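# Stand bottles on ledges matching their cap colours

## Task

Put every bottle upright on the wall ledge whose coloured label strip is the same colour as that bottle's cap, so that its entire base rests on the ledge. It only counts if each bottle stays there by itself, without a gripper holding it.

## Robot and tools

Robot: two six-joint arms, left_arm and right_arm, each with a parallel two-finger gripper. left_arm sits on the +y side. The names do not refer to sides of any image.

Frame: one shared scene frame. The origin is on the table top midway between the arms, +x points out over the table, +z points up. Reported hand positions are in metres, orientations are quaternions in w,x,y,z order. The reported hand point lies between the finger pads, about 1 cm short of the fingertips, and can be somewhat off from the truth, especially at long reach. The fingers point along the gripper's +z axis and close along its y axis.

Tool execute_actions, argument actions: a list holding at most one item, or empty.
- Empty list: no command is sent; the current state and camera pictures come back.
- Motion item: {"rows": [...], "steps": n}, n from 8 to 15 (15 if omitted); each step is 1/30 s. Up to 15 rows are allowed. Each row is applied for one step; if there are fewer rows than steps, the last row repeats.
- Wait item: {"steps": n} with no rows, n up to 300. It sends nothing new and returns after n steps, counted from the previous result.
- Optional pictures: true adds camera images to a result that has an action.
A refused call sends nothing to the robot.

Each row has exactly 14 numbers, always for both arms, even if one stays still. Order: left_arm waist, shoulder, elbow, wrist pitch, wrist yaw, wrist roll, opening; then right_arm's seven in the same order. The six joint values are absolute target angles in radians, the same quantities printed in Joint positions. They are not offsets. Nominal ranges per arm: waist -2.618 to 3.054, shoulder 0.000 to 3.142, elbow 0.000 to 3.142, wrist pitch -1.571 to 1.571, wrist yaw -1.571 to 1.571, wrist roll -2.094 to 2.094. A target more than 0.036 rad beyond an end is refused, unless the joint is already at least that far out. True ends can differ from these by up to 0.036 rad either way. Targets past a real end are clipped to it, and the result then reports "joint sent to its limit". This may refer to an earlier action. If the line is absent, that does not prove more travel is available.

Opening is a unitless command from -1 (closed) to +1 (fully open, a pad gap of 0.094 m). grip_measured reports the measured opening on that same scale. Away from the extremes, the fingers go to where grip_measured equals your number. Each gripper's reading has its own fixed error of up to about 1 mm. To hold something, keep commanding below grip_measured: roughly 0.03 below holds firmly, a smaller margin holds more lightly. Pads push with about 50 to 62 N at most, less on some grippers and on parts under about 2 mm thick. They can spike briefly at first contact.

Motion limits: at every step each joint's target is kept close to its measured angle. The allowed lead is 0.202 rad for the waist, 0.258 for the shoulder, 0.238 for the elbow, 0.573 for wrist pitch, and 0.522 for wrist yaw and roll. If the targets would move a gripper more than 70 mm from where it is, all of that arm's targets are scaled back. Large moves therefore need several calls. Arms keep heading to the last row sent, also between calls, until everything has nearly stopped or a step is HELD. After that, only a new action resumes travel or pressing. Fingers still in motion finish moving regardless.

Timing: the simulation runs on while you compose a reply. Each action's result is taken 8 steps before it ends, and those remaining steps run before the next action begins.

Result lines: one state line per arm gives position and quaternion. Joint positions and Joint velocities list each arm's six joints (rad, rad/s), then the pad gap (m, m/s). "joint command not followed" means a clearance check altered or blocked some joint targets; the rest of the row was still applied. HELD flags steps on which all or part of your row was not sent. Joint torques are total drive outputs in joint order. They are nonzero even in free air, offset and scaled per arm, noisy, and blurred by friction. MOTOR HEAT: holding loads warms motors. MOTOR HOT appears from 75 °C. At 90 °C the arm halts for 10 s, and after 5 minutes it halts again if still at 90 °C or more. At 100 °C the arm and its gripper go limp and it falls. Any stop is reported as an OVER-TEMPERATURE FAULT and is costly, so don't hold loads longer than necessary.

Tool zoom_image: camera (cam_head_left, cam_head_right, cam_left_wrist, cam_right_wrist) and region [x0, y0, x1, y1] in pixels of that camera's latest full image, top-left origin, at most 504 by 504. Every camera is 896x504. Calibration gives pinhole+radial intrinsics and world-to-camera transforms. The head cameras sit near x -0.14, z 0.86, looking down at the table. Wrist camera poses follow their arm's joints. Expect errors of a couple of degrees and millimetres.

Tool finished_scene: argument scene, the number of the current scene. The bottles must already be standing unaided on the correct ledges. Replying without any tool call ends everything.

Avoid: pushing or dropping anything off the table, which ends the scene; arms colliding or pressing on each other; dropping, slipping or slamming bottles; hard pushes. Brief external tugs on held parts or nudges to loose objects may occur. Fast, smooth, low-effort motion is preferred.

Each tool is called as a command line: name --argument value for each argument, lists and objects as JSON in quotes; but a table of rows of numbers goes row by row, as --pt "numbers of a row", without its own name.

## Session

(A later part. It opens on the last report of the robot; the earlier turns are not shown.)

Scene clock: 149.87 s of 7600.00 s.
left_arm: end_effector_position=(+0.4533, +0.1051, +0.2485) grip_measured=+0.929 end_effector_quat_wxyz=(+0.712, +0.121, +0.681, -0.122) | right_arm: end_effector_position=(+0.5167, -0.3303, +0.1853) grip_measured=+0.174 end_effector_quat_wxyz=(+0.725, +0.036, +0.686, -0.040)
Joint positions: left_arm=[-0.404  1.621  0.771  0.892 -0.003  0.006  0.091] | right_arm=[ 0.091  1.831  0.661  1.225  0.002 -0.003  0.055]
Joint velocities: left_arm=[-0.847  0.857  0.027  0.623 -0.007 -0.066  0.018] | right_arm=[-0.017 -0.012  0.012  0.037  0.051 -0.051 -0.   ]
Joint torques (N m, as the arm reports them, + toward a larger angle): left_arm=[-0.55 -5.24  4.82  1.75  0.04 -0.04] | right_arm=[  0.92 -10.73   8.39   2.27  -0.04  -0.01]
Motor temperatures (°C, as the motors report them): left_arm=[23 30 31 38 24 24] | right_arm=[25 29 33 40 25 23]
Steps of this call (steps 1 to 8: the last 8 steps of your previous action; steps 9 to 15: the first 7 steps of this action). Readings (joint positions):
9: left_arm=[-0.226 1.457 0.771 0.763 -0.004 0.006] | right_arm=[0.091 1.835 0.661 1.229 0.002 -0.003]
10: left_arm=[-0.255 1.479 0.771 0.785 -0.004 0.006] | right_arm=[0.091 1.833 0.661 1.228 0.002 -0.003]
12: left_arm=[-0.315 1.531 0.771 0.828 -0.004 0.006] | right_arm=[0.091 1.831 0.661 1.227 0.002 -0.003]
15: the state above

execute_actions --actions '[{"rows": [[-0.715,1.92,0.808,1.222,0,0,1,0.102,1.792,0.68,1.258,0,0,0.13],[-0.733,1.942,0.814,1.242,0,0,1,0.102,1.788,0.67,1.265,0,0,0.13],[-0.749,1.967,0.82,1.262,0,0,1,0.102,1.784,0.66,1.27,0,0,0.13],[-0.762,1.994,0.826,1.282,0,0,1,0.102,1.779,0.652,1.272,0,0,0.13],[-0.773,2.021,0.832,1.302,0,0,1,0.102,1.773,0.644,1.274,0,0,0.13],[-0.781,2.048,0.838,1.322,0,0,1,0.102,1.766,0.635,1.276,0,0,0.13],[-0.786,2.075,0.844,1.342,0,0,1,0.102,1.759,0.625,1.278,0,0,0.13],[-0.789,2.102,0.85,1.362,0,0,1,0.102,1.752,0.615,1.28,0,0,0.13],[-0.79,2.129,0.856,1.382,0,0,1,0.102,1.745,0.605,1.282,0,0,0.13],[-0.79,2.156,0.862,1.402,0,0,1,0.102,1.738,0.595,1.284,0,0,0.13],[-0.79,2.183,0.868,1.42,0,0,1,0.102,1.73,0.585,1.286,0,0,0.13],[-0.79,2.21,0.874,1.438,0,0,1,0.102,1.722,0.575,1.288,0,0,0.13],[-0.79,2.237,0.88,1.455,0,0,1,0.102,1.714,0.565,1.29,0,0,0.13],[-0.79,2.262,0.886,1.47,0,0,1,0.102,1.706,0.555,1.292,0,0,0.13],[-0.79,2.286,0.892,1.483,0,0,1,0.102,1.698,0.545,1.294,0,0,0.13]], "steps": 15}]'

execute_actions --actions '[{"rows": [[-0.79,2.308,0.898,1.494,0,0,1,0.102,1.69,0.535,1.296,0,0,0.13],[-0.79,2.328,0.904,1.503,0,0,1,0.102,1.682,0.525,1.298,0,0,0.13],[-0.79,2.345,0.909,1.51,0,0,1,0.102,1.674,0.515,1.30,0,0,0.13],[-0.79,2.359,0.913,1.515,0,0,1,0.102,1.666,0.505,1.302,0,0,0.13],[-0.79,2.37,0.917,1.518,0,0,1,0.102,1.658,0.495,1.303,0,0,0.13],[-0.79,2.378,0.919,1.518,0,0,1,0.102,1.65,0.485,1.304,0,0,0.13],[-0.79,2.383,0.92,1.518,0,0,1,0.102,1.642,0.475,1.305,0,0,0.13],[-0.79,2.385,0.92,1.518,0,0,1,0.102,1.634,0.465,1.306,0,0,0.13]], "steps": 8}]'

execute_actions --actions '[{"steps": 14}]' --pictures true

Scene clock: 151.43 s of 7600.00 s.
left_arm: end_effector_position=(+0.3937, -0.0700, +0.1701) grip_measured=+1.000 end_effector_quat_wxyz=(+0.688, +0.238, +0.638, -0.252) | right_arm: end_effector_position=(+0.5137, -0.3300, +0.1908) grip_measured=+0.174 end_effector_quat_wxyz=(+0.729, +0.036, +0.683, -0.040)
Joint positions: left_arm=[-0.762  2.008  0.812  1.269  0.001  0.006  0.094] | right_arm=[ 0.091  1.811  0.653  1.222  0.002 -0.003  0.055]
Joint velocities: left_arm=[-0.403  0.799  0.188  0.491 -0.022 -0.051  0.   ] | right_arm=[-0.002 -0.271 -0.208  0.154  0.022  0.051  0.   ]
Joint torques (N m, as the arm reports them, + toward a larger angle): left_arm=[ 0.   -6.02  5.86  1.52  0.02 -0.07] | right_arm=[  0.93 -10.71   4.37   2.42  -0.04   0.  ]
Motor temperatures (°C, as the motors report them): left_arm=[23 30 31 37 24 24] | right_arm=[25 29 33 40 25 23]
Steps of this call (steps 1 to 8: the last 8 steps of your previous action; steps 9 to 40: the robot went on to your last target; steps 41 to 47: the first 7 steps of this action). Readings (joint positions):
41: left_arm=[-0.702 1.910 0.771 1.181 0.006 0.006] | right_arm=[0.091 1.831 0.661 1.220 0.002 -0.003]
42: left_arm=[-0.704 1.913 0.772 1.188 0.004 0.006] | right_arm=[0.091 1.831 0.661 1.220 0.002 -0.003]
44: left_arm=[-0.721 1.937 0.786 1.216 0.001 0.006] | right_arm=[0.091 1.828 0.661 1.220 0.002 -0.003]
47: the state above

Scene clock: 151.70 s of 7600.00 s.
left_arm: end_effector_position=(+0.3909, -0.0891, +0.0956) grip_measured=+1.000 end_effector_quat_wxyz=(+0.660, +0.257, +0.658, -0.253) | right_arm: end_effector_position=(+0.4941, -0.3279, +0.1919) grip_measured=+0.174 end_effector_quat_wxyz=(+0.729, +0.036, +0.683, -0.040)
Joint positions: left_arm=[-0.793  2.24   0.851  1.39   0.001  0.006  0.094] | right_arm=[ 0.091  1.746  0.573  1.238  0.002 -0.003  0.055]
Joint velocities: left_arm=[ 0.012  0.764  0.193  0.462 -0.037 -0.022  0.   ] | right_arm=[-0.022 -0.227 -0.305 -0.037  0.022  0.022  0.   ]
Joint torques (N m, as the arm reports them, + toward a larger angle): left_arm=[ 0.18 -8.32  5.74  1.85 -0.01 -0.06] | right_arm=[ 0.95 -9.96  4.91  2.45 -0.03 -0.01]
Motor temperatures (°C, as the motors report them): left_arm=[23 30 31 37 24 24] | right_arm=[25 29 33 41 25 23]
Kept back: the last 8 steps of this action.
Steps of this call (steps 1 to 8: the last 8 steps of your previous action). Readings (joint positions):
1: left_arm=[-0.774 2.036 0.818 1.286 0.001 0.006] | right_arm=[0.091 1.801 0.645 1.225 0.002 -0.003]
2: left_arm=[-0.783 2.066 0.823 1.302 0.001 0.006] | right_arm=[0.091 1.792 0.635 1.228 0.002 -0.003]
4: left_arm=[-0.793 2.126 0.831 1.332 0.001 0.006] | right_arm=[0.091 1.776 0.614 1.233 0.002 -0.003]
8: the state above

Scene clock: 152.17 s of 7600.00 s.
left_arm: end_effector_position=(+0.3935, -0.0915, +0.0587) grip_measured=+1.000 end_effector_quat_wxyz=(+0.657, +0.258, +0.662, -0.252) | right_arm: end_effector_position=(+0.4699, -0.3254, +0.1915) grip_measured=+0.174 end_effector_quat_wxyz=(+0.728, +0.036, +0.684, -0.040)
Joint positions: left_arm=[-0.793  2.382  0.89   1.483  0.001  0.006  0.094] | right_arm=[ 0.091  1.668  0.476  1.255  0.002 -0.003  0.055]
Joint velocities: left_arm=[-0.002 -0.002  0.007  0.125 -0.037  0.051  0.   ] | right_arm=[ 0.007 -0.002  0.007 -0.007  0.066  0.051  0.   ]
Joint torques (N m, as the arm reports them, + toward a larger angle): left_arm=[ 0.18 -8.42  5.3   1.78  0.   -0.06] | right_arm=[ 0.93 -8.95  4.66  2.46 -0.03 -0.01]
Motor temperatures (°C, as the motors report them): left_arm=[23 30 31 37 24 24] | right_arm=[25 29 33 41 25 23]
Kept back: nothing.
Steps of this call (steps 1 to 8: the last 8 steps of your previous action; steps 9 to 14: the robot went on to your last target). Readings (joint positions):
1: left_arm=[-0.793 2.265 0.857 1.404 0.001 0.006] | right_arm=[0.091 1.739 0.562 1.239 0.002 -0.003]
2: left_arm=[-0.793 2.289 0.862 1.416 0.001 0.006] | right_arm=[0.091 1.732 0.552 1.240 0.002 -0.003]
4: left_arm=[-0.793 2.329 0.873 1.438 0.001 0.006] | right_arm=[0.091 1.716 0.532 1.243 0.002 -0.003]
8: left_arm=[-0.793 2.376 0.886 1.462 0.001 0.006] | right_arm=[0.091 1.683 0.493 1.249 0.002 -0.003]
14: the state above
camera_calibration (this result's frames):
cam_left_wrist: T_world_to_cam=[[-0.664363, -0.728175, 0.168475, 0.18206], [-0.524485, 0.293617, -0.79919, 0.30113], [0.532482, -0.619315, -0.576985, -0.147365], [0, 0, 0, 1]] pos_world=[0.357361, -0.0471109, 0.12496]
cam_right_wrist: T_world_to_cam=[[-0.0957471, -0.992759, -0.0725438, -0.267822], [-0.572194, 0.114527, -0.812082, 0.4967], [0.81451, -0.0362455, -0.579016, -0.163379], [0, 0, 0, 1]] pos_world=[0.39164, -0.32869, 0.289333]

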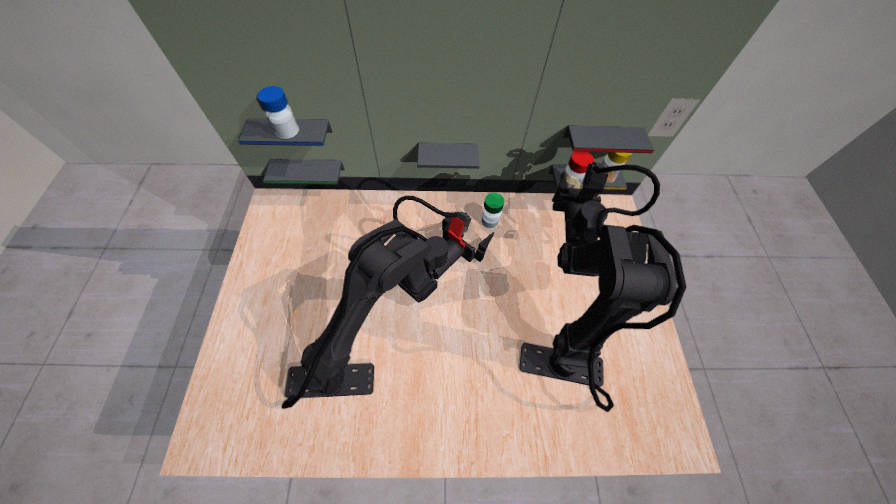

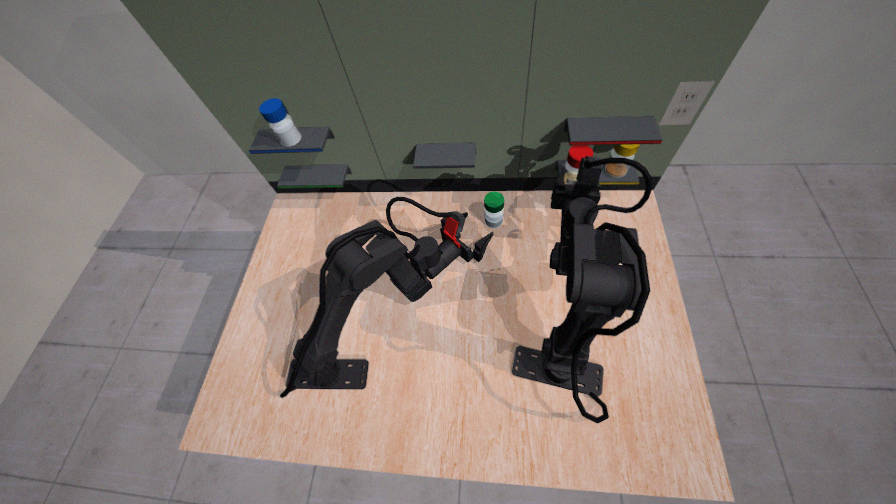

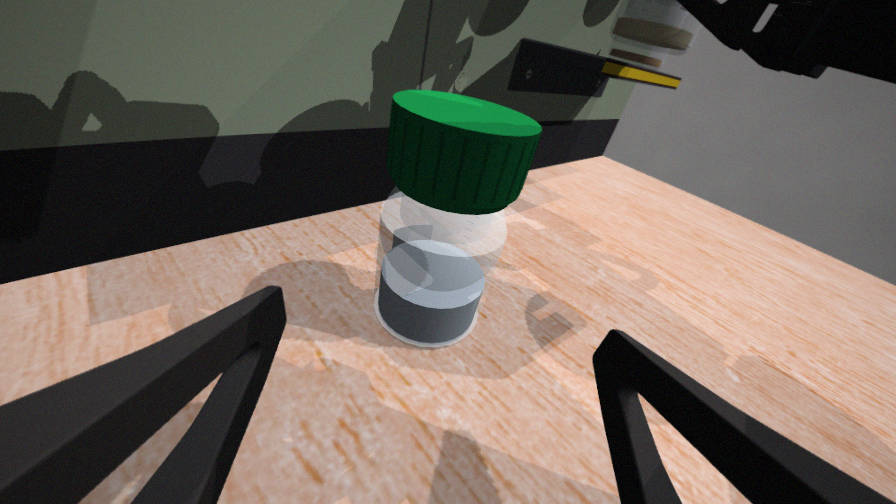

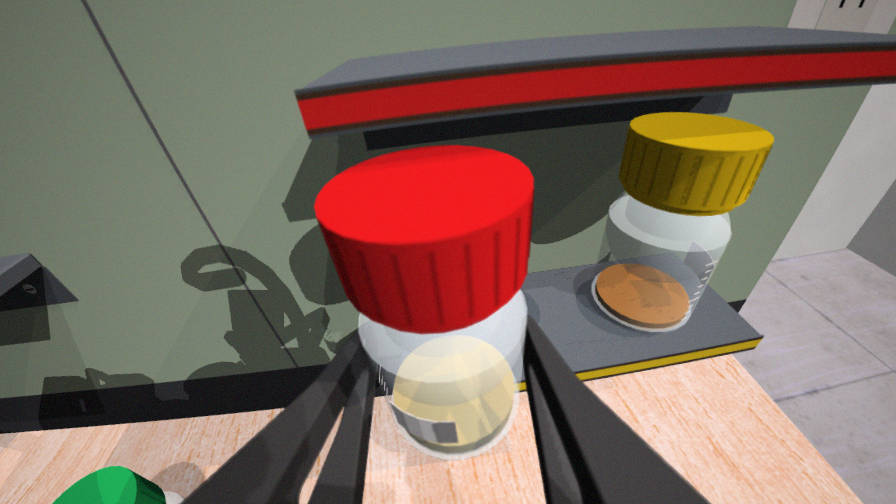

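execute_actions --actions '[{"rows": [[-0.785,2.388,0.928,1.5,0,0,1,0.102,1.628,0.458,1.308,0,0,0.13],[-0.78,2.392,0.938,1.482,0,0,1,0.102,1.62,0.449,1.31,0,0,0.13],[-0.776,2.398,0.951,1.466,0,0,1,0.102,1.611,0.438,1.312,0,0,0.13],[-0.773,2.405,0.966,1.452,0,0,1,0.102,1.602,0.427,1.314,0,0,0.13],[-0.773,2.412,0.982,1.44,0,0,1,0.102,1.593,0.416,1.316,0,0,0.13],[-0.773,2.42,0.999,1.429,0,0,1,0.102,1.584,0.405,1.317,0,0,0.13],[-0.773,2.428,1.016,1.418,0,0,1,0.1,1.575,0.394,1.317,0,0,0.13],[-0.773,2.436,1.033,1.407,0,0,1,0.096,1.566,0.383,1.315,0,0,0.13],[-0.773,2.444,1.05,1.396,0,0,1,0.09,1.556,0.372,1.31,0,0,0.13],[-0.773,2.452,1.067,1.385,0,0,1,0.084,1.545,0.362,1.30,0,0,0.13],[-0.773,2.46,1.084,1.374,0,0,1,0.078,1.533,0.355,1.286,0,0,0.13],[-0.773,2.468,1.101,1.363,0,0,1,0.072,1.52,0.352,1.268,0,0,0.13],[-0.773,2.476,1.118,1.352,0,0,1,0.066,1.505,0.356,1.246,0,0,0.13],[-0.773,2.484,1.135,1.342,0,0,1,0.06,1.489,0.366,1.222,0,0,0.13],[-0.773,2.492,1.152,1.333,0,0,1,0.054,1.472,0.38,1.196,0,0,0.13]], "steps": 15}]'

execute_actions --actions '[{"rows": [[-0.773,2.5,1.169,1.325,0,0,1,0.048,1.454,0.394,1.169,0,0,0.13],[-0.773,2.507,1.185,1.318,0,0,1,0.042,1.436,0.405,1.142,0,0,0.13],[-0.773,2.514,1.2,1.313,0,0,1,0.036,1.418,0.415,1.115,0,0,0.13],[-0.773,2.52,1.213,1.309,0,0,1,0.03,1.40,0.425,1.088,0,0,0.13],[-0.773,2.525,1.224,1.306,0,0,1,0.024,1.382,0.435,1.061,0,0,0.13],[-0.773,2.528,1.233,1.305,0,0,1,0.018,1.364,0.445,1.034,0,0,0.13],[-0.773,2.53,1.239,1.305,0,0,1,0.012,1.346,0.456,1.007,0,0,0.13],[-0.773,2.531,1.241,1.305,0,0,1,0.006,1.328,0.467,0.98,0,0,0.13],[-0.773,2.531,1.241,1.305,0,0,1,0.0,1.31,0.478,0.953,0,0,0.13],[-0.773,2.531,1.241,1.305,0,0,1,-0.006,1.292,0.49,0.926,0,0,0.13],[-0.773,2.531,1.241,1.305,0,0,1,-0.012,1.274,0.502,0.899,0,0,0.13],[-0.773,2.531,1.241,1.305,0,0,1,-0.018,1.257,0.515,0.872,0,0,0.13],[-0.773,2.531,1.241,1.305,0,0,1,-0.024,1.24,0.528,0.845,0,0,0.13],[-0.773,2.531,1.241,1.305,0,0,1,-0.03,1.224,0.542,0.818,0,0,0.13],[-0.773,2.531,1.241,1.305,0,0,1,-0.036,1.209,0.557,0.791,0,0,0.13]], "steps": 15}]'

execute_actions --actions '[{"rows": [[-0.773,2.531,1.241,1.305,0,0,1,-0.042,1.195,0.573,0.764,0,0,0.13],[-0.773,2.531,1.241,1.305,0,0,1,-0.047,1.182,0.59,0.737,0,0,0.13],[-0.773,2.531,1.241,1.305,0,0,1,-0.051,1.171,0.608,0.71,0,0,0.13],[-0.773,2.531,1.241,1.305,0,0,1,-0.054,1.161,0.627,0.683,0,0,0.13],[-0.773,2.531,1.241,1.305,0,0,1,-0.055,1.152,0.647,0.656,0,0,0.13],[-0.773,2.531,1.241,1.305,0,0,1,-0.055,1.144,0.667,0.629,0,0,0.13],[-0.773,2.531,1.241,1.305,0,0,1,-0.055,1.137,0.687,0.602,0,0,0.13],[-0.773,2.531,1.241,1.305,0,0,1,-0.055,1.131,0.707,0.575,0,0,0.13],[-0.773,2.531,1.241,1.305,0,0,1,-0.055,1.126,0.727,0.549,0,0,0.13],[-0.773,2.531,1.241,1.305,0,0,1,-0.055,1.122,0.747,0.524,0,0,0.13],[-0.773,2.531,1.241,1.305,0,0,1,-0.055,1.12,0.767,0.501,0,0,0.13],[-0.773,2.531,1.241,1.305,0,0,1,-0.055,1.12,0.787,0.481,0,0,0.13],[-0.773,2.531,1.241,1.305,0,0,1,-0.055,1.122,0.806,0.464,0,0,0.13],[-0.773,2.531,1.241,1.305,0,0,1,-0.055,1.127,0.824,0.451,0,0,0.13],[-0.773,2.531,1.241,1.305,0,0,1,-0.055,1.135,0.841,0.443,0,0,0.13]], "steps": 15}]' --pictures true

Scene clock: 156.33 s of 7600.00 s.
left_arm: end_effector_position=(+0.4087, -0.0973, +0.0664) grip_measured=+1.000 end_effector_quat_wxyz=(+0.669, +0.251, +0.653, -0.252) | right_arm: end_effector_position=(+0.4569, -0.3240, +0.1901) grip_measured=+0.174 end_effector_quat_wxyz=(+0.727, +0.036, +0.685, -0.040)
Joint positions: left_arm=[-0.782  2.404  0.96   1.467  0.001  0.006  0.094] | right_arm=[ 0.091  1.625  0.424  1.261  0.002 -0.003  0.055]
Joint velocities: left_arm=[ 0.071  0.198  0.491 -0.168  0.081  0.066  0.   ] | right_arm=[-0.012 -0.281 -0.339  0.081 -0.037 -0.007 -0.   ]
Joint torques (N m, as the arm reports them, + toward a larger angle): left_arm=[ 0.33 -8.04  5.24  1.44 -0.01 -0.06] | right_arm=[ 0.78 -8.49  4.8   2.45 -0.02 -0.01]
Motor temperatures (°C, as the motors report them): left_arm=[23 30 31 37 24 24] | right_arm=[25 29 32 42 25 23]
Steps of this call (steps 1 to 30: the robot went on to your last target; steps 31 to 90: nothing new was sent; then 0.93 s passed at rest; steps 91 to 97: the first 7 steps of this action). Readings (joint positions):
91: left_arm=[-0.793 2.382 0.891 1.494 0.001 0.006] | right_arm=[0.091 1.668 0.476 1.255 0.002 -0.003]
92: left_arm=[-0.792 2.382 0.894 1.493 0.001 0.006] | right_arm=[0.091 1.666 0.474 1.256 0.002 -0.003]
94: left_arm=[-0.789 2.387 0.912 1.487 0.001 0.006] | right_arm=[0.091 1.654 0.458 1.257 0.002 -0.003]
97: the state above

Scene clock: 156.83 s of 7600.00 s.
left_arm: end_effector_position=(+0.4451, -0.1268, +0.0523) grip_measured=+1.000 end_effector_quat_wxyz=(+0.665, +0.251, +0.657, -0.250) | right_arm: end_effector_position=(+0.4339, -0.3450, +0.2168) grip_measured=+0.174 end_effector_quat_wxyz=(+0.724, +0.055, +0.685, -0.060)
Joint positions: left_arm=[-0.778  2.518  1.195  1.333  0.001  0.006  0.094] | right_arm=[ 0.033  1.412  0.398  1.069  0.001 -0.003  0.055]
Joint velocities: left_arm=[-0.002  0.11   0.261 -0.11  -0.051 -0.051  0.   ] | right_arm=[-0.159 -0.535  0.32  -0.711 -0.037  0.066  0.001]
Joint torques (N m, as the arm reports them, + toward a larger angle): left_arm=[ 0.28 -9.72  5.94  1.54  0.   -0.06] | right_arm=[-0.85 -7.39 10.12  2.4  -0.04  0.01]
Motor temperatures (°C, as the motors report them): left_arm=[23 30 31 37 24 24] | right_arm=[25 29 32 42 25 23]
Steps of this call (steps 1 to 8: the last 8 steps of your previous action; steps 9 to 15: the first 7 steps of this action). Readings (joint positions):
9: left_arm=[-0.778 2.478 1.112 1.379 0.001 0.006] | right_arm=[0.072 1.520 0.365 1.202 0.001 -0.003]
10: left_arm=[-0.778 2.487 1.128 1.369 0.001 0.006] | right_arm=[0.065 1.502 0.365 1.184 0.001 -0.003]
12: left_arm=[-0.778 2.502 1.160 1.351 0.001 0.006] | right_arm=[0.052 1.465 0.371 1.141 0.001 -0.003]
15: the state above

Scene clock: 157.33 s of 7600.00 s.
left_arm: end_effector_position=(+0.4475, -0.1289, +0.0516) grip_measured=+1.000 end_effector_quat_wxyz=(+0.664, +0.252, +0.659, -0.249) | right_arm: end_effector_position=(+0.4271, -0.3757, +0.3092) grip_measured=+0.174 end_effector_quat_wxyz=(+0.740, +0.079, +0.662, -0.091)
Joint positions: left_arm=[-0.778  2.523  1.211  1.318  0.001  0.006  0.094] | right_arm=[-0.044  1.185  0.614  0.683  0.001 -0.003  0.055]
Joint velocities: left_arm=[-0.017 -0.002 -0.022  0.007  0.022 -0.022  0.   ] | right_arm=[-0.032 -0.222  0.569 -0.769  0.037 -0.022  0.   ]
Joint torques (N m, as the arm reports them, + toward a larger angle): left_arm=[ 0.34 -9.63  6.08  1.5   0.   -0.05] | right_arm=[-0.75 -6.36 11.18  2.29  0.    0.  ]
Motor temperatures (°C, as the motors report them): left_arm=[23 30 31 37 24 24] | right_arm=[25 29 32 42 25 23]
Steps of this call (steps 1 to 8: the last 8 steps of your previous action; steps 9 to 15: the first 7 steps of this action). Readings (joint positions):
9: left_arm=[-0.778 2.523 1.211 1.319 0.001 0.006] | right_arm=[-0.020 1.254 0.509 0.843 0.001 -0.003]
10: left_arm=[-0.778 2.523 1.211 1.319 0.001 0.006] | right_arm=[-0.026 1.240 0.524 0.816 0.001 -0.003]
12: left_arm=[-0.778 2.523 1.211 1.318 0.001 0.006] | right_arm=[-0.036 1.214 0.558 0.763 0.001 -0.003]
15: the state above
camera_calibration (this result's frames):
cam_left_wrist: T_world_to_cam=[[-0.65585, -0.735864, 0.168418, 0.187048], [-0.519842, 0.278482, -0.807596, 0.331149], [0.547379, -0.617213, -0.565176, -0.210412], [0, 0, 0, 1]] pos_world=[0.409996, -0.0844458, 0.117012]
cam_right_wrist: T_world_to_cam=[[-0.224315, -0.971859, -0.0719231, -0.250808], [-0.511925, 0.180315, -0.839892, 0.581197], [0.829226, -0.151582, -0.537967, -0.124542], [0, 0, 0, 1]] pos_world=[0.344543, -0.367427, 0.403104]

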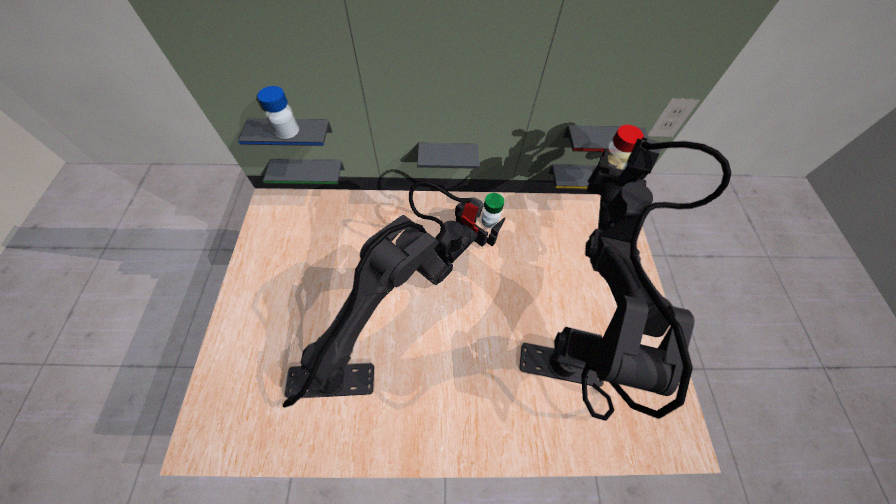

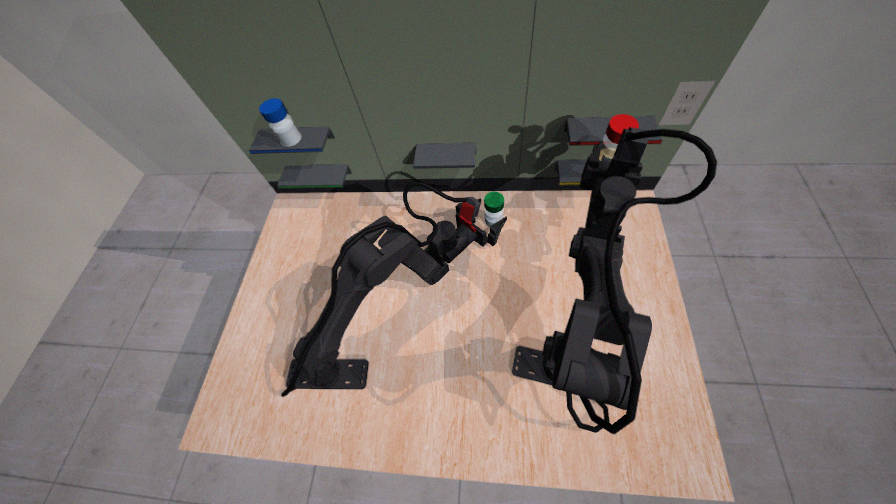

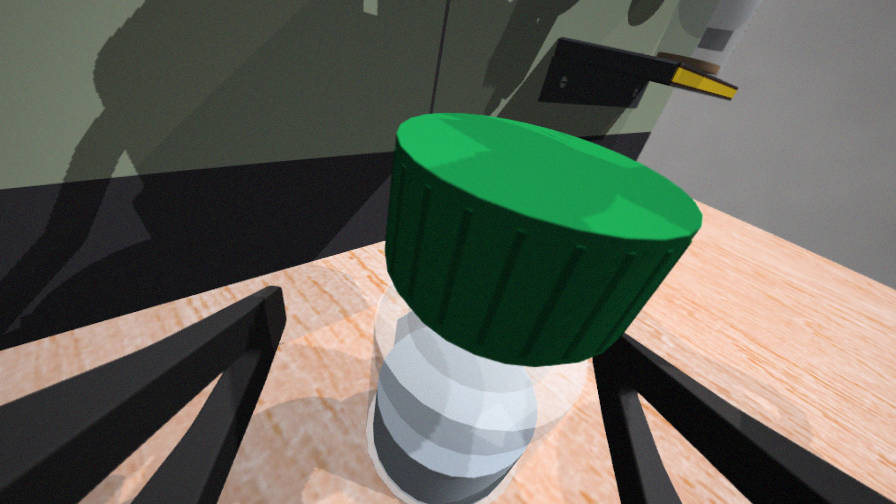

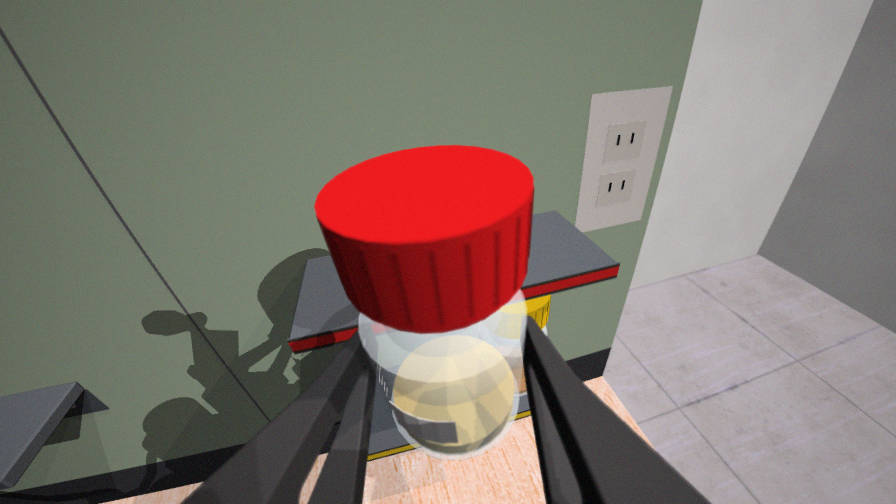

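execute_actions --actions '[{"rows": [[-0.78,2.534,1.241,1.31,0,0,1,-0.055,1.146,0.855,0.445,0,0,0.13],[-0.786,2.537,1.241,1.31,0,0,1,-0.055,1.159,0.867,0.452,0,0,0.13],[-0.791,2.54,1.241,1.31,0,0,1,-0.055,1.174,0.878,0.46,0,0,0.13],[-0.795,2.543,1.241,1.31,0,0,1,-0.055,1.19,0.889,0.468,0,0,0.13],[-0.797,2.546,1.241,1.31,0,0,1,-0.055,1.206,0.9,0.476,0,0,0.13],[-0.798,2.548,1.241,1.31,0,0,1,-0.055,1.222,0.911,0.483,0,0,0.13],[-0.798,2.55,1.241,1.31,0,0,1,-0.055,1.238,0.922,0.49,0,0,0.13],[-0.798,2.551,1.241,1.31,0,0,1,-0.055,1.254,0.933,0.496,0,0,0.13],[-0.798,2.551,1.241,1.31,0,0,1,-0.055,1.27,0.944,0.502,0,0,0.13],[-0.798,2.551,1.241,1.31,0,0,1,-0.055,1.286,0.955,0.508,0,0,0.13],[-0.798,2.551,1.241,1.31,0,0,1,-0.055,1.302,0.966,0.514,0,0,0.13],[-0.798,2.551,1.241,1.31,0,0,1,-0.055,1.318,0.977,0.52,0,0,0.13],[-0.798,2.551,1.241,1.31,0,0,1,-0.055,1.334,0.987,0.526,0,0,0.13],[-0.798,2.551,1.241,1.31,0,0,1,-0.055,1.35,0.997,0.532,0,0,0.13],[-0.798,2.551,1.241,1.31,0,0,1,-0.055,1.366,1.007,0.538,0,0,0.13]], "steps": 15}]'

execute_actions --actions '[{"rows": [[-0.798,2.551,1.241,1.31,0,0,1,-0.055,1.382,1.017,0.544,0,0,0.13],[-0.798,2.551,1.241,1.31,0,0,1,-0.055,1.398,1.027,0.55,0,0,0.13],[-0.798,2.551,1.241,1.31,0,0,1,-0.055,1.414,1.037,0.556,0,0,0.13],[-0.798,2.551,1.241,1.31,0,0,1,-0.055,1.43,1.046,0.561,0,0,0.13],[-0.798,2.551,1.241,1.31,0,0,1,-0.055,1.445,1.055,0.566,0,0,0.13],[-0.798,2.551,1.241,1.31,0,0,1,-0.055,1.459,1.063,0.57,0,0,0.13],[-0.798,2.551,1.241,1.31,0,0,1,-0.055,1.472,1.071,0.573,0,0,0.13],[-0.798,2.551,1.241,1.31,0,0,1,-0.055,1.484,1.078,0.575,0,0,0.13],[-0.798,2.551,1.241,1.31,0,0,1,-0.055,1.494,1.084,0.575,0,0,0.13],[-0.798,2.551,1.241,1.31,0,0,1,-0.055,1.502,1.089,0.575,0,0,0.13],[-0.798,2.551,1.241,1.31,0,0,1,-0.055,1.508,1.092,0.575,0,0,0.13],[-0.798,2.551,1.241,1.31,0,0,1,-0.055,1.512,1.094,0.575,0,0,0.13],[-0.798,2.551,1.241,1.31,0,0,1,-0.055,1.514,1.094,0.575,0,0,0.13]], "steps": 13}]' --pictures true

Scene clock: 159.23 s of 7600.00 s.
left_arm: end_effector_position=(+0.4441, -0.1318, +0.0464) grip_measured=+1.000 end_effector_quat_wxyz=(+0.660, +0.255, +0.661, -0.250) | right_arm: end_effector_position=(+0.4442, -0.3801, +0.3614) grip_measured=+0.174 end_effector_quat_wxyz=(+0.731, +0.081, +0.671, -0.090)
Joint positions: left_arm=[-0.786  2.532  1.211  1.317  0.001  0.006  0.094] | right_arm=[-0.044  1.204  0.865  0.425  0.001 -0.003  0.055]
Joint velocities: left_arm=[-0.095  0.129  0.007  0.007 -0.066  0.022  0.   ] | right_arm=[ 0.002  0.437  0.369  0.256 -0.037  0.007 -0.001]
Joint torques (N m, as the arm reports them, + toward a larger angle): left_arm=[-0.45 -9.44  6.05  1.52  0.01 -0.06] | right_arm=[-0.9  -3.72 11.13  2.27 -0.02 -0.01]
Motor temperatures (°C, as the motors report them): left_arm=[23 31 31 37 24 24] | right_arm=[25 29 33 42 25 23]
Steps of this call (steps 1 to 8: the last 8 steps of your previous action; steps 9 to 45: the robot went on to your last target; steps 46 to 50: nothing new was sent; steps 51 to 57: the first 7 steps of this action). Readings (joint positions):
51: left_arm=[-0.778 2.523 1.211 1.317 0.001 0.006] | right_arm=[-0.044 1.155 0.808 0.412 0.001 -0.003]
52: left_arm=[-0.778 2.523 1.211 1.317 0.001 0.006] | right_arm=[-0.044 1.155 0.810 0.411 0.001 -0.003]
54: left_arm=[-0.780 2.524 1.211 1.317 0.001 0.006] | right_arm=[-0.044 1.165 0.825 0.409 0.001 -0.003]
57: the state above

Scene clock: 159.67 s of 7600.00 s.
left_arm: end_effector_position=(+0.4402, -0.1344, +0.0371) grip_measured=+1.000 end_effector_quat_wxyz=(+0.653, +0.260, +0.665, -0.251) | right_arm: end_effector_position=(+0.4953, -0.3926, +0.3518) grip_measured=+0.174 end_effector_quat_wxyz=(+0.727, +0.081, +0.677, -0.089)
Joint positions: left_arm=[-0.793  2.547  1.211  1.316  0.001  0.006  0.094] | right_arm=[-0.044  1.421  0.999  0.493  0.001 -0.003  0.055]
Joint velocities: left_arm=[ 0.002 -0.022 -0.012 -0.095 -0.051 -0.051  0.   ] | right_arm=[-0.022  0.457  0.276  0.139  0.022 -0.022 -0.001]
Joint torques (N m, as the arm reports them, + toward a larger angle): left_arm=[-0.31 -9.98  5.93  1.57  0.   -0.06] | right_arm=[-0.79 -6.51 11.65  2.44 -0.02 -0.01]
Motor temperatures (°C, as the motors report them): left_arm=[23 31 31 37 24 24] | right_arm=[25 29 33 42 25 23]
Steps of this call (steps 1 to 8: the last 8 steps of your previous action; steps 9 to 13: the first 5 steps of this action). Readings (joint positions):
9: left_arm=[-0.793 2.547 1.211 1.316 0.001 0.006] | right_arm=[-0.044 1.355 0.960 0.473 0.001 -0.003]
10: left_arm=[-0.793 2.547 1.211 1.316 0.001 0.006] | right_arm=[-0.044 1.372 0.970 0.478 0.001 -0.003]
12: left_arm=[-0.793 2.547 1.211 1.316 0.001 0.006] | right_arm=[-0.044 1.405 0.989 0.488 0.001 -0.003]
13: the state above
camera_calibration (this result's frames):
cam_left_wrist: T_world_to_cam=[[-0.663491, -0.728964, 0.168496, 0.184931], [-0.531001, 0.300142, -0.792434, 0.324429], [0.527084, -0.615244, -0.586223, -0.208018], [0, 0, 0, 1]] pos_world=[0.404615, -0.0905484, 0.103984]
cam_right_wrist: T_world_to_cam=[[-0.227547, -0.971071, -0.0724076, -0.246778], [-0.544706, 0.188569, -0.817152, 0.666447], [0.807167, -0.1465, -0.571856, -0.135841], [0, 0, 0, 1]] pos_world=[0.41651, -0.385211, 0.449038]

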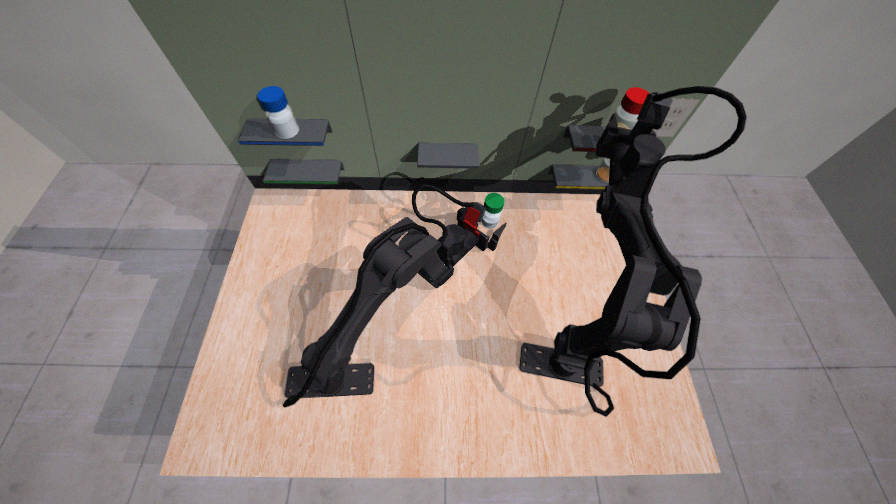

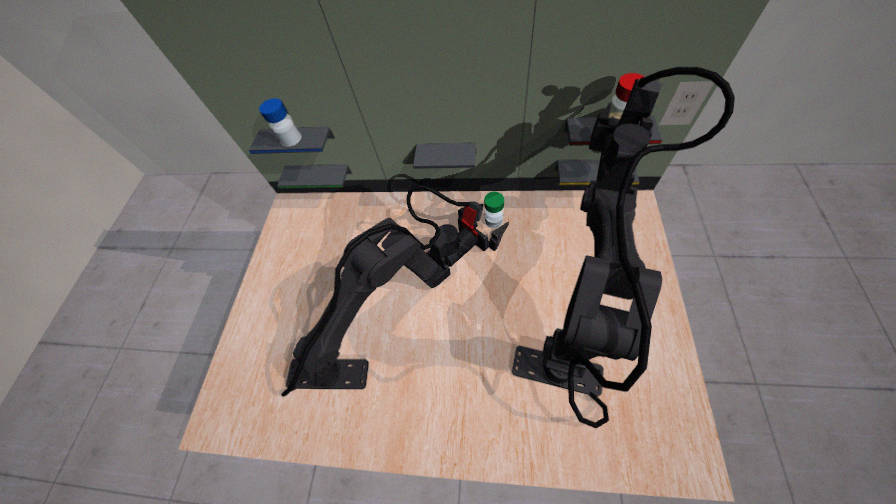

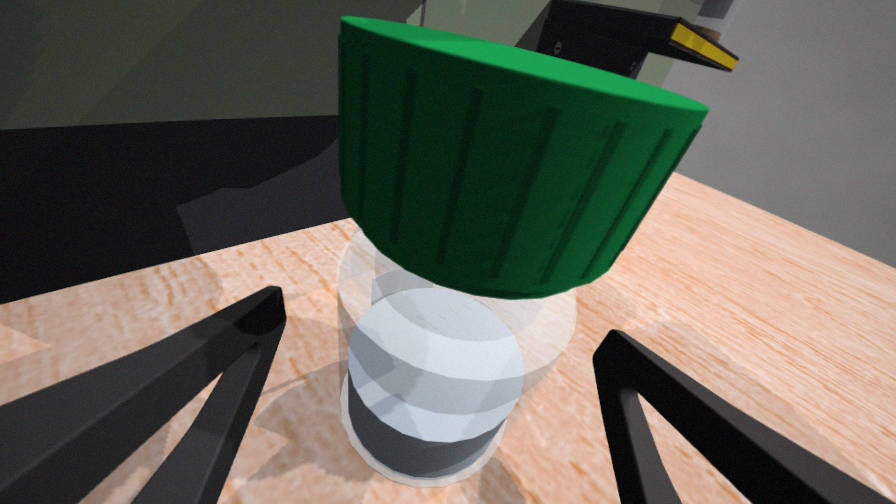

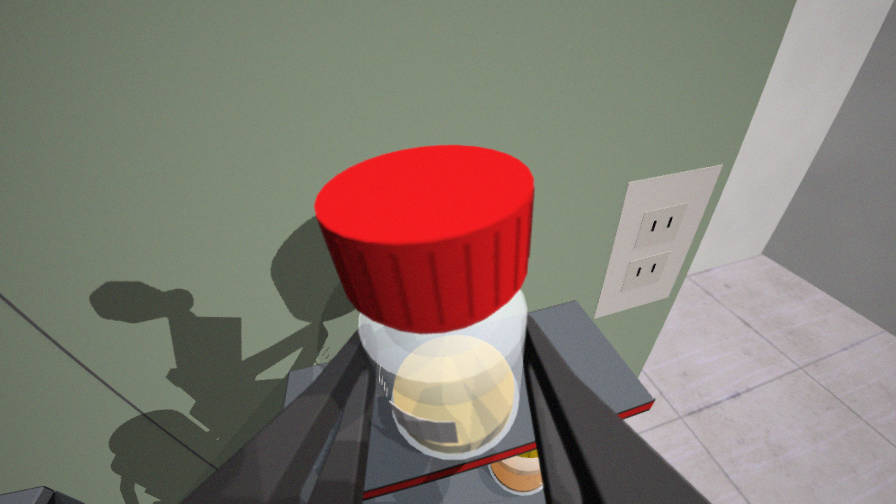

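execute_actions --actions '[{"rows": [[-0.798,2.551,1.245,1.302,0,0,1,-0.055,1.514,1.094,0.575,0,0,0.13],[-0.798,2.551,1.25,1.295,0,0,1,-0.055,1.514,1.094,0.575,0,0,0.13],[-0.798,2.551,1.255,1.289,0,0,1,-0.055,1.514,1.094,0.575,0,0,0.13],[-0.798,2.551,1.26,1.284,0,0,1,-0.055,1.514,1.094,0.575,0,0,0.13],[-0.798,2.551,1.264,1.28,0,0,1,-0.055,1.514,1.094,0.575,0,0,0.13],[-0.798,2.551,1.268,1.277,0,0,1,-0.055,1.514,1.094,0.575,0,0,0.13],[-0.798,2.551,1.271,1.275,0,0,1,-0.055,1.514,1.094,0.575,0,0,0.13],[-0.798,2.551,1.273,1.274,0,0,1,-0.055,1.514,1.094,0.575,0,0,0.13]], "steps": 9}]'

execute_actions --actions '[{"steps": 14}]' --pictures true

Scene clock: 160.33 s of 7600.00 s.
left_arm: end_effector_position=(+0.4402, -0.1344, +0.0370) grip_measured=+1.000 end_effector_quat_wxyz=(+0.653, +0.260, +0.665, -0.251) | right_arm: end_effector_position=(+0.5187, -0.3984, +0.3378) grip_measured=+0.174 end_effector_quat_wxyz=(+0.720, +0.082, +0.683, -0.088)
Joint positions: left_arm=[-0.793  2.547  1.211  1.315  0.001  0.006  0.094] | right_arm=[-0.044  1.521  1.05   0.524  0.001 -0.003  0.055]
Joint velocities: left_arm=[ 0.002 -0.017 -0.007  0.037  0.007 -0.037  0.   ] | right_arm=[-0.007 -0.007  0.007  0.066  0.022  0.022  0.001]
Joint torques (N m, as the arm reports them, + toward a larger angle): left_arm=[-0.34 -9.93  6.23  1.47  0.   -0.06] | right_arm=[-0.88 -7.81 11.92  2.45 -0.02 -0.01]
Motor temperatures (°C, as the motors report them): left_arm=[23 31 31 37 24 24] | right_arm=[25 29 33 42 25 23]
Steps of this call (steps 1 to 8: the last 8 steps of your previous action; steps 9 to 19: the robot went on to your last target; step 20: the first step of this action). Readings (joint positions):
20: the state above

Scene clock: 160.80 s of 7600.00 s.
left_arm: end_effector_position=(+0.4456, -0.1394, +0.0425) grip_measured=+1.000 end_effector_quat_wxyz=(+0.655, +0.259, +0.663, -0.252) | right_arm: end_effector_position=(+0.5187, -0.3984, +0.3379) grip_measured=+0.174 end_effector_quat_wxyz=(+0.720, +0.082, +0.683, -0.088)
Joint positions: left_arm=[-0.793  2.547  1.244  1.289  0.001  0.006  0.094] | right_arm=[-0.044  1.521  1.05   0.524  0.001 -0.003  0.055]
Joint velocities: left_arm=[ 0.002  0.002 -0.002 -0.022  0.007  0.022  0.   ] | right_arm=[ 0.012 -0.012 -0.007 -0.037 -0.037 -0.022  0.001]
Joint torques (N m, as the arm reports them, + toward a larger angle): left_arm=[ -0.33 -10.08   6.05   1.47   0.    -0.06] | right_arm=[-0.83 -7.82 11.93  2.46 -0.03 -0.01]
Motor temperatures (°C, as the motors report them): left_arm=[23 31 31 37 24 24] | right_arm=[25 29 33 42 25 23]
Kept back: nothing.
Steps of this call (steps 1 to 8: the last 8 steps of your previous action; steps 9 to 14: the robot went on to your last target). Readings (joint positions):
1: left_arm=[-0.793 2.547 1.211 1.314 0.001 0.006] | right_arm=[-0.044 1.521 1.050 0.524 0.001 -0.003]
2: left_arm=[-0.793 2.547 1.213 1.312 0.001 0.006] | right_arm=[-0.044 1.521 1.050 0.524 0.001 -0.003]
4: left_arm=[-0.793 2.547 1.222 1.303 0.001 0.006] | right_arm=[-0.044 1.521 1.050 0.524 0.001 -0.003]
8: left_arm=[-0.793 2.547 1.241 1.295 0.001 0.006] | right_arm=[-0.044 1.521 1.050 0.524 0.001 -0.003]
14: the state above
camera_calibration (this result's frames):
cam_left_wrist: T_world_to_cam=[[-0.664252, -0.728273, 0.168488, 0.184459], [-0.527414, 0.296882, -0.79605, 0.331183], [0.529721, -0.617641, -0.581306, -0.212444], [0, 0, 0, 1]] pos_world=[0.409734, -0.0951995, 0.109064]
cam_right_wrist: T_world_to_cam=[[-0.228837, -0.970755, -0.0725858, -0.247184], [-0.559143, 0.192112, -0.806506, 0.674179], [0.796864, -0.143972, -0.586753, -0.152175], [0, 0, 0, 1]] pos_world=[0.441661, -0.391382, 0.436498]

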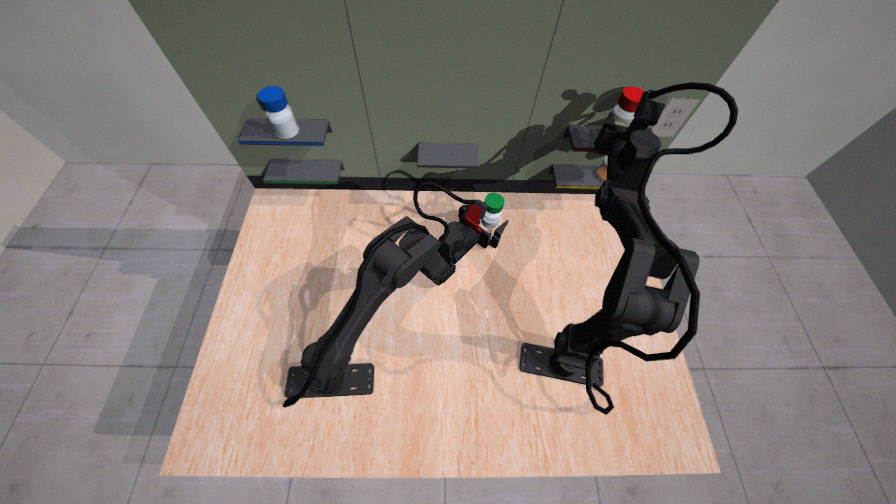

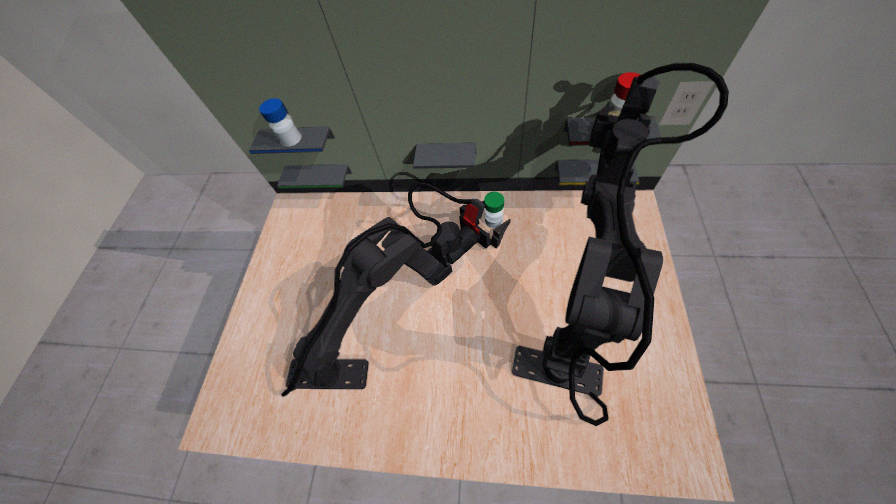

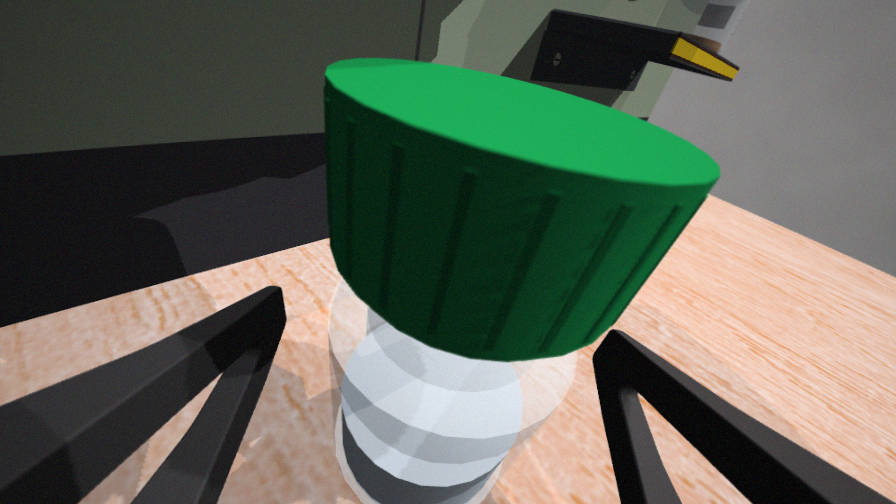

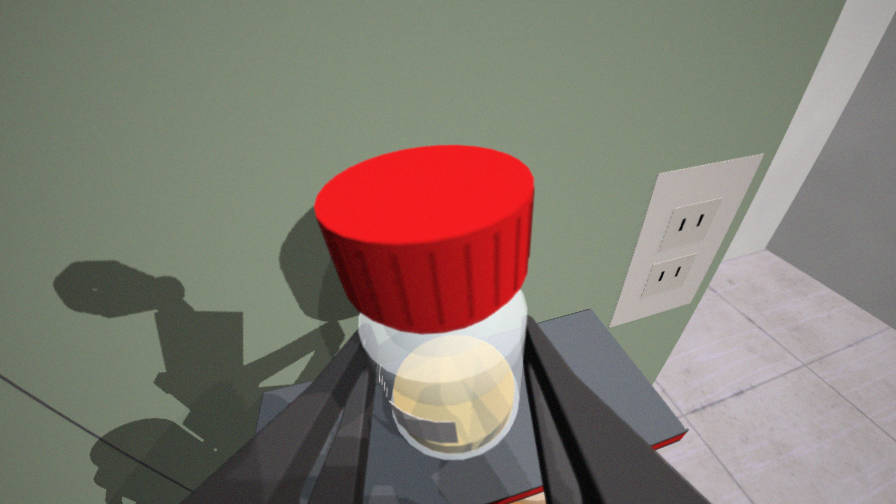

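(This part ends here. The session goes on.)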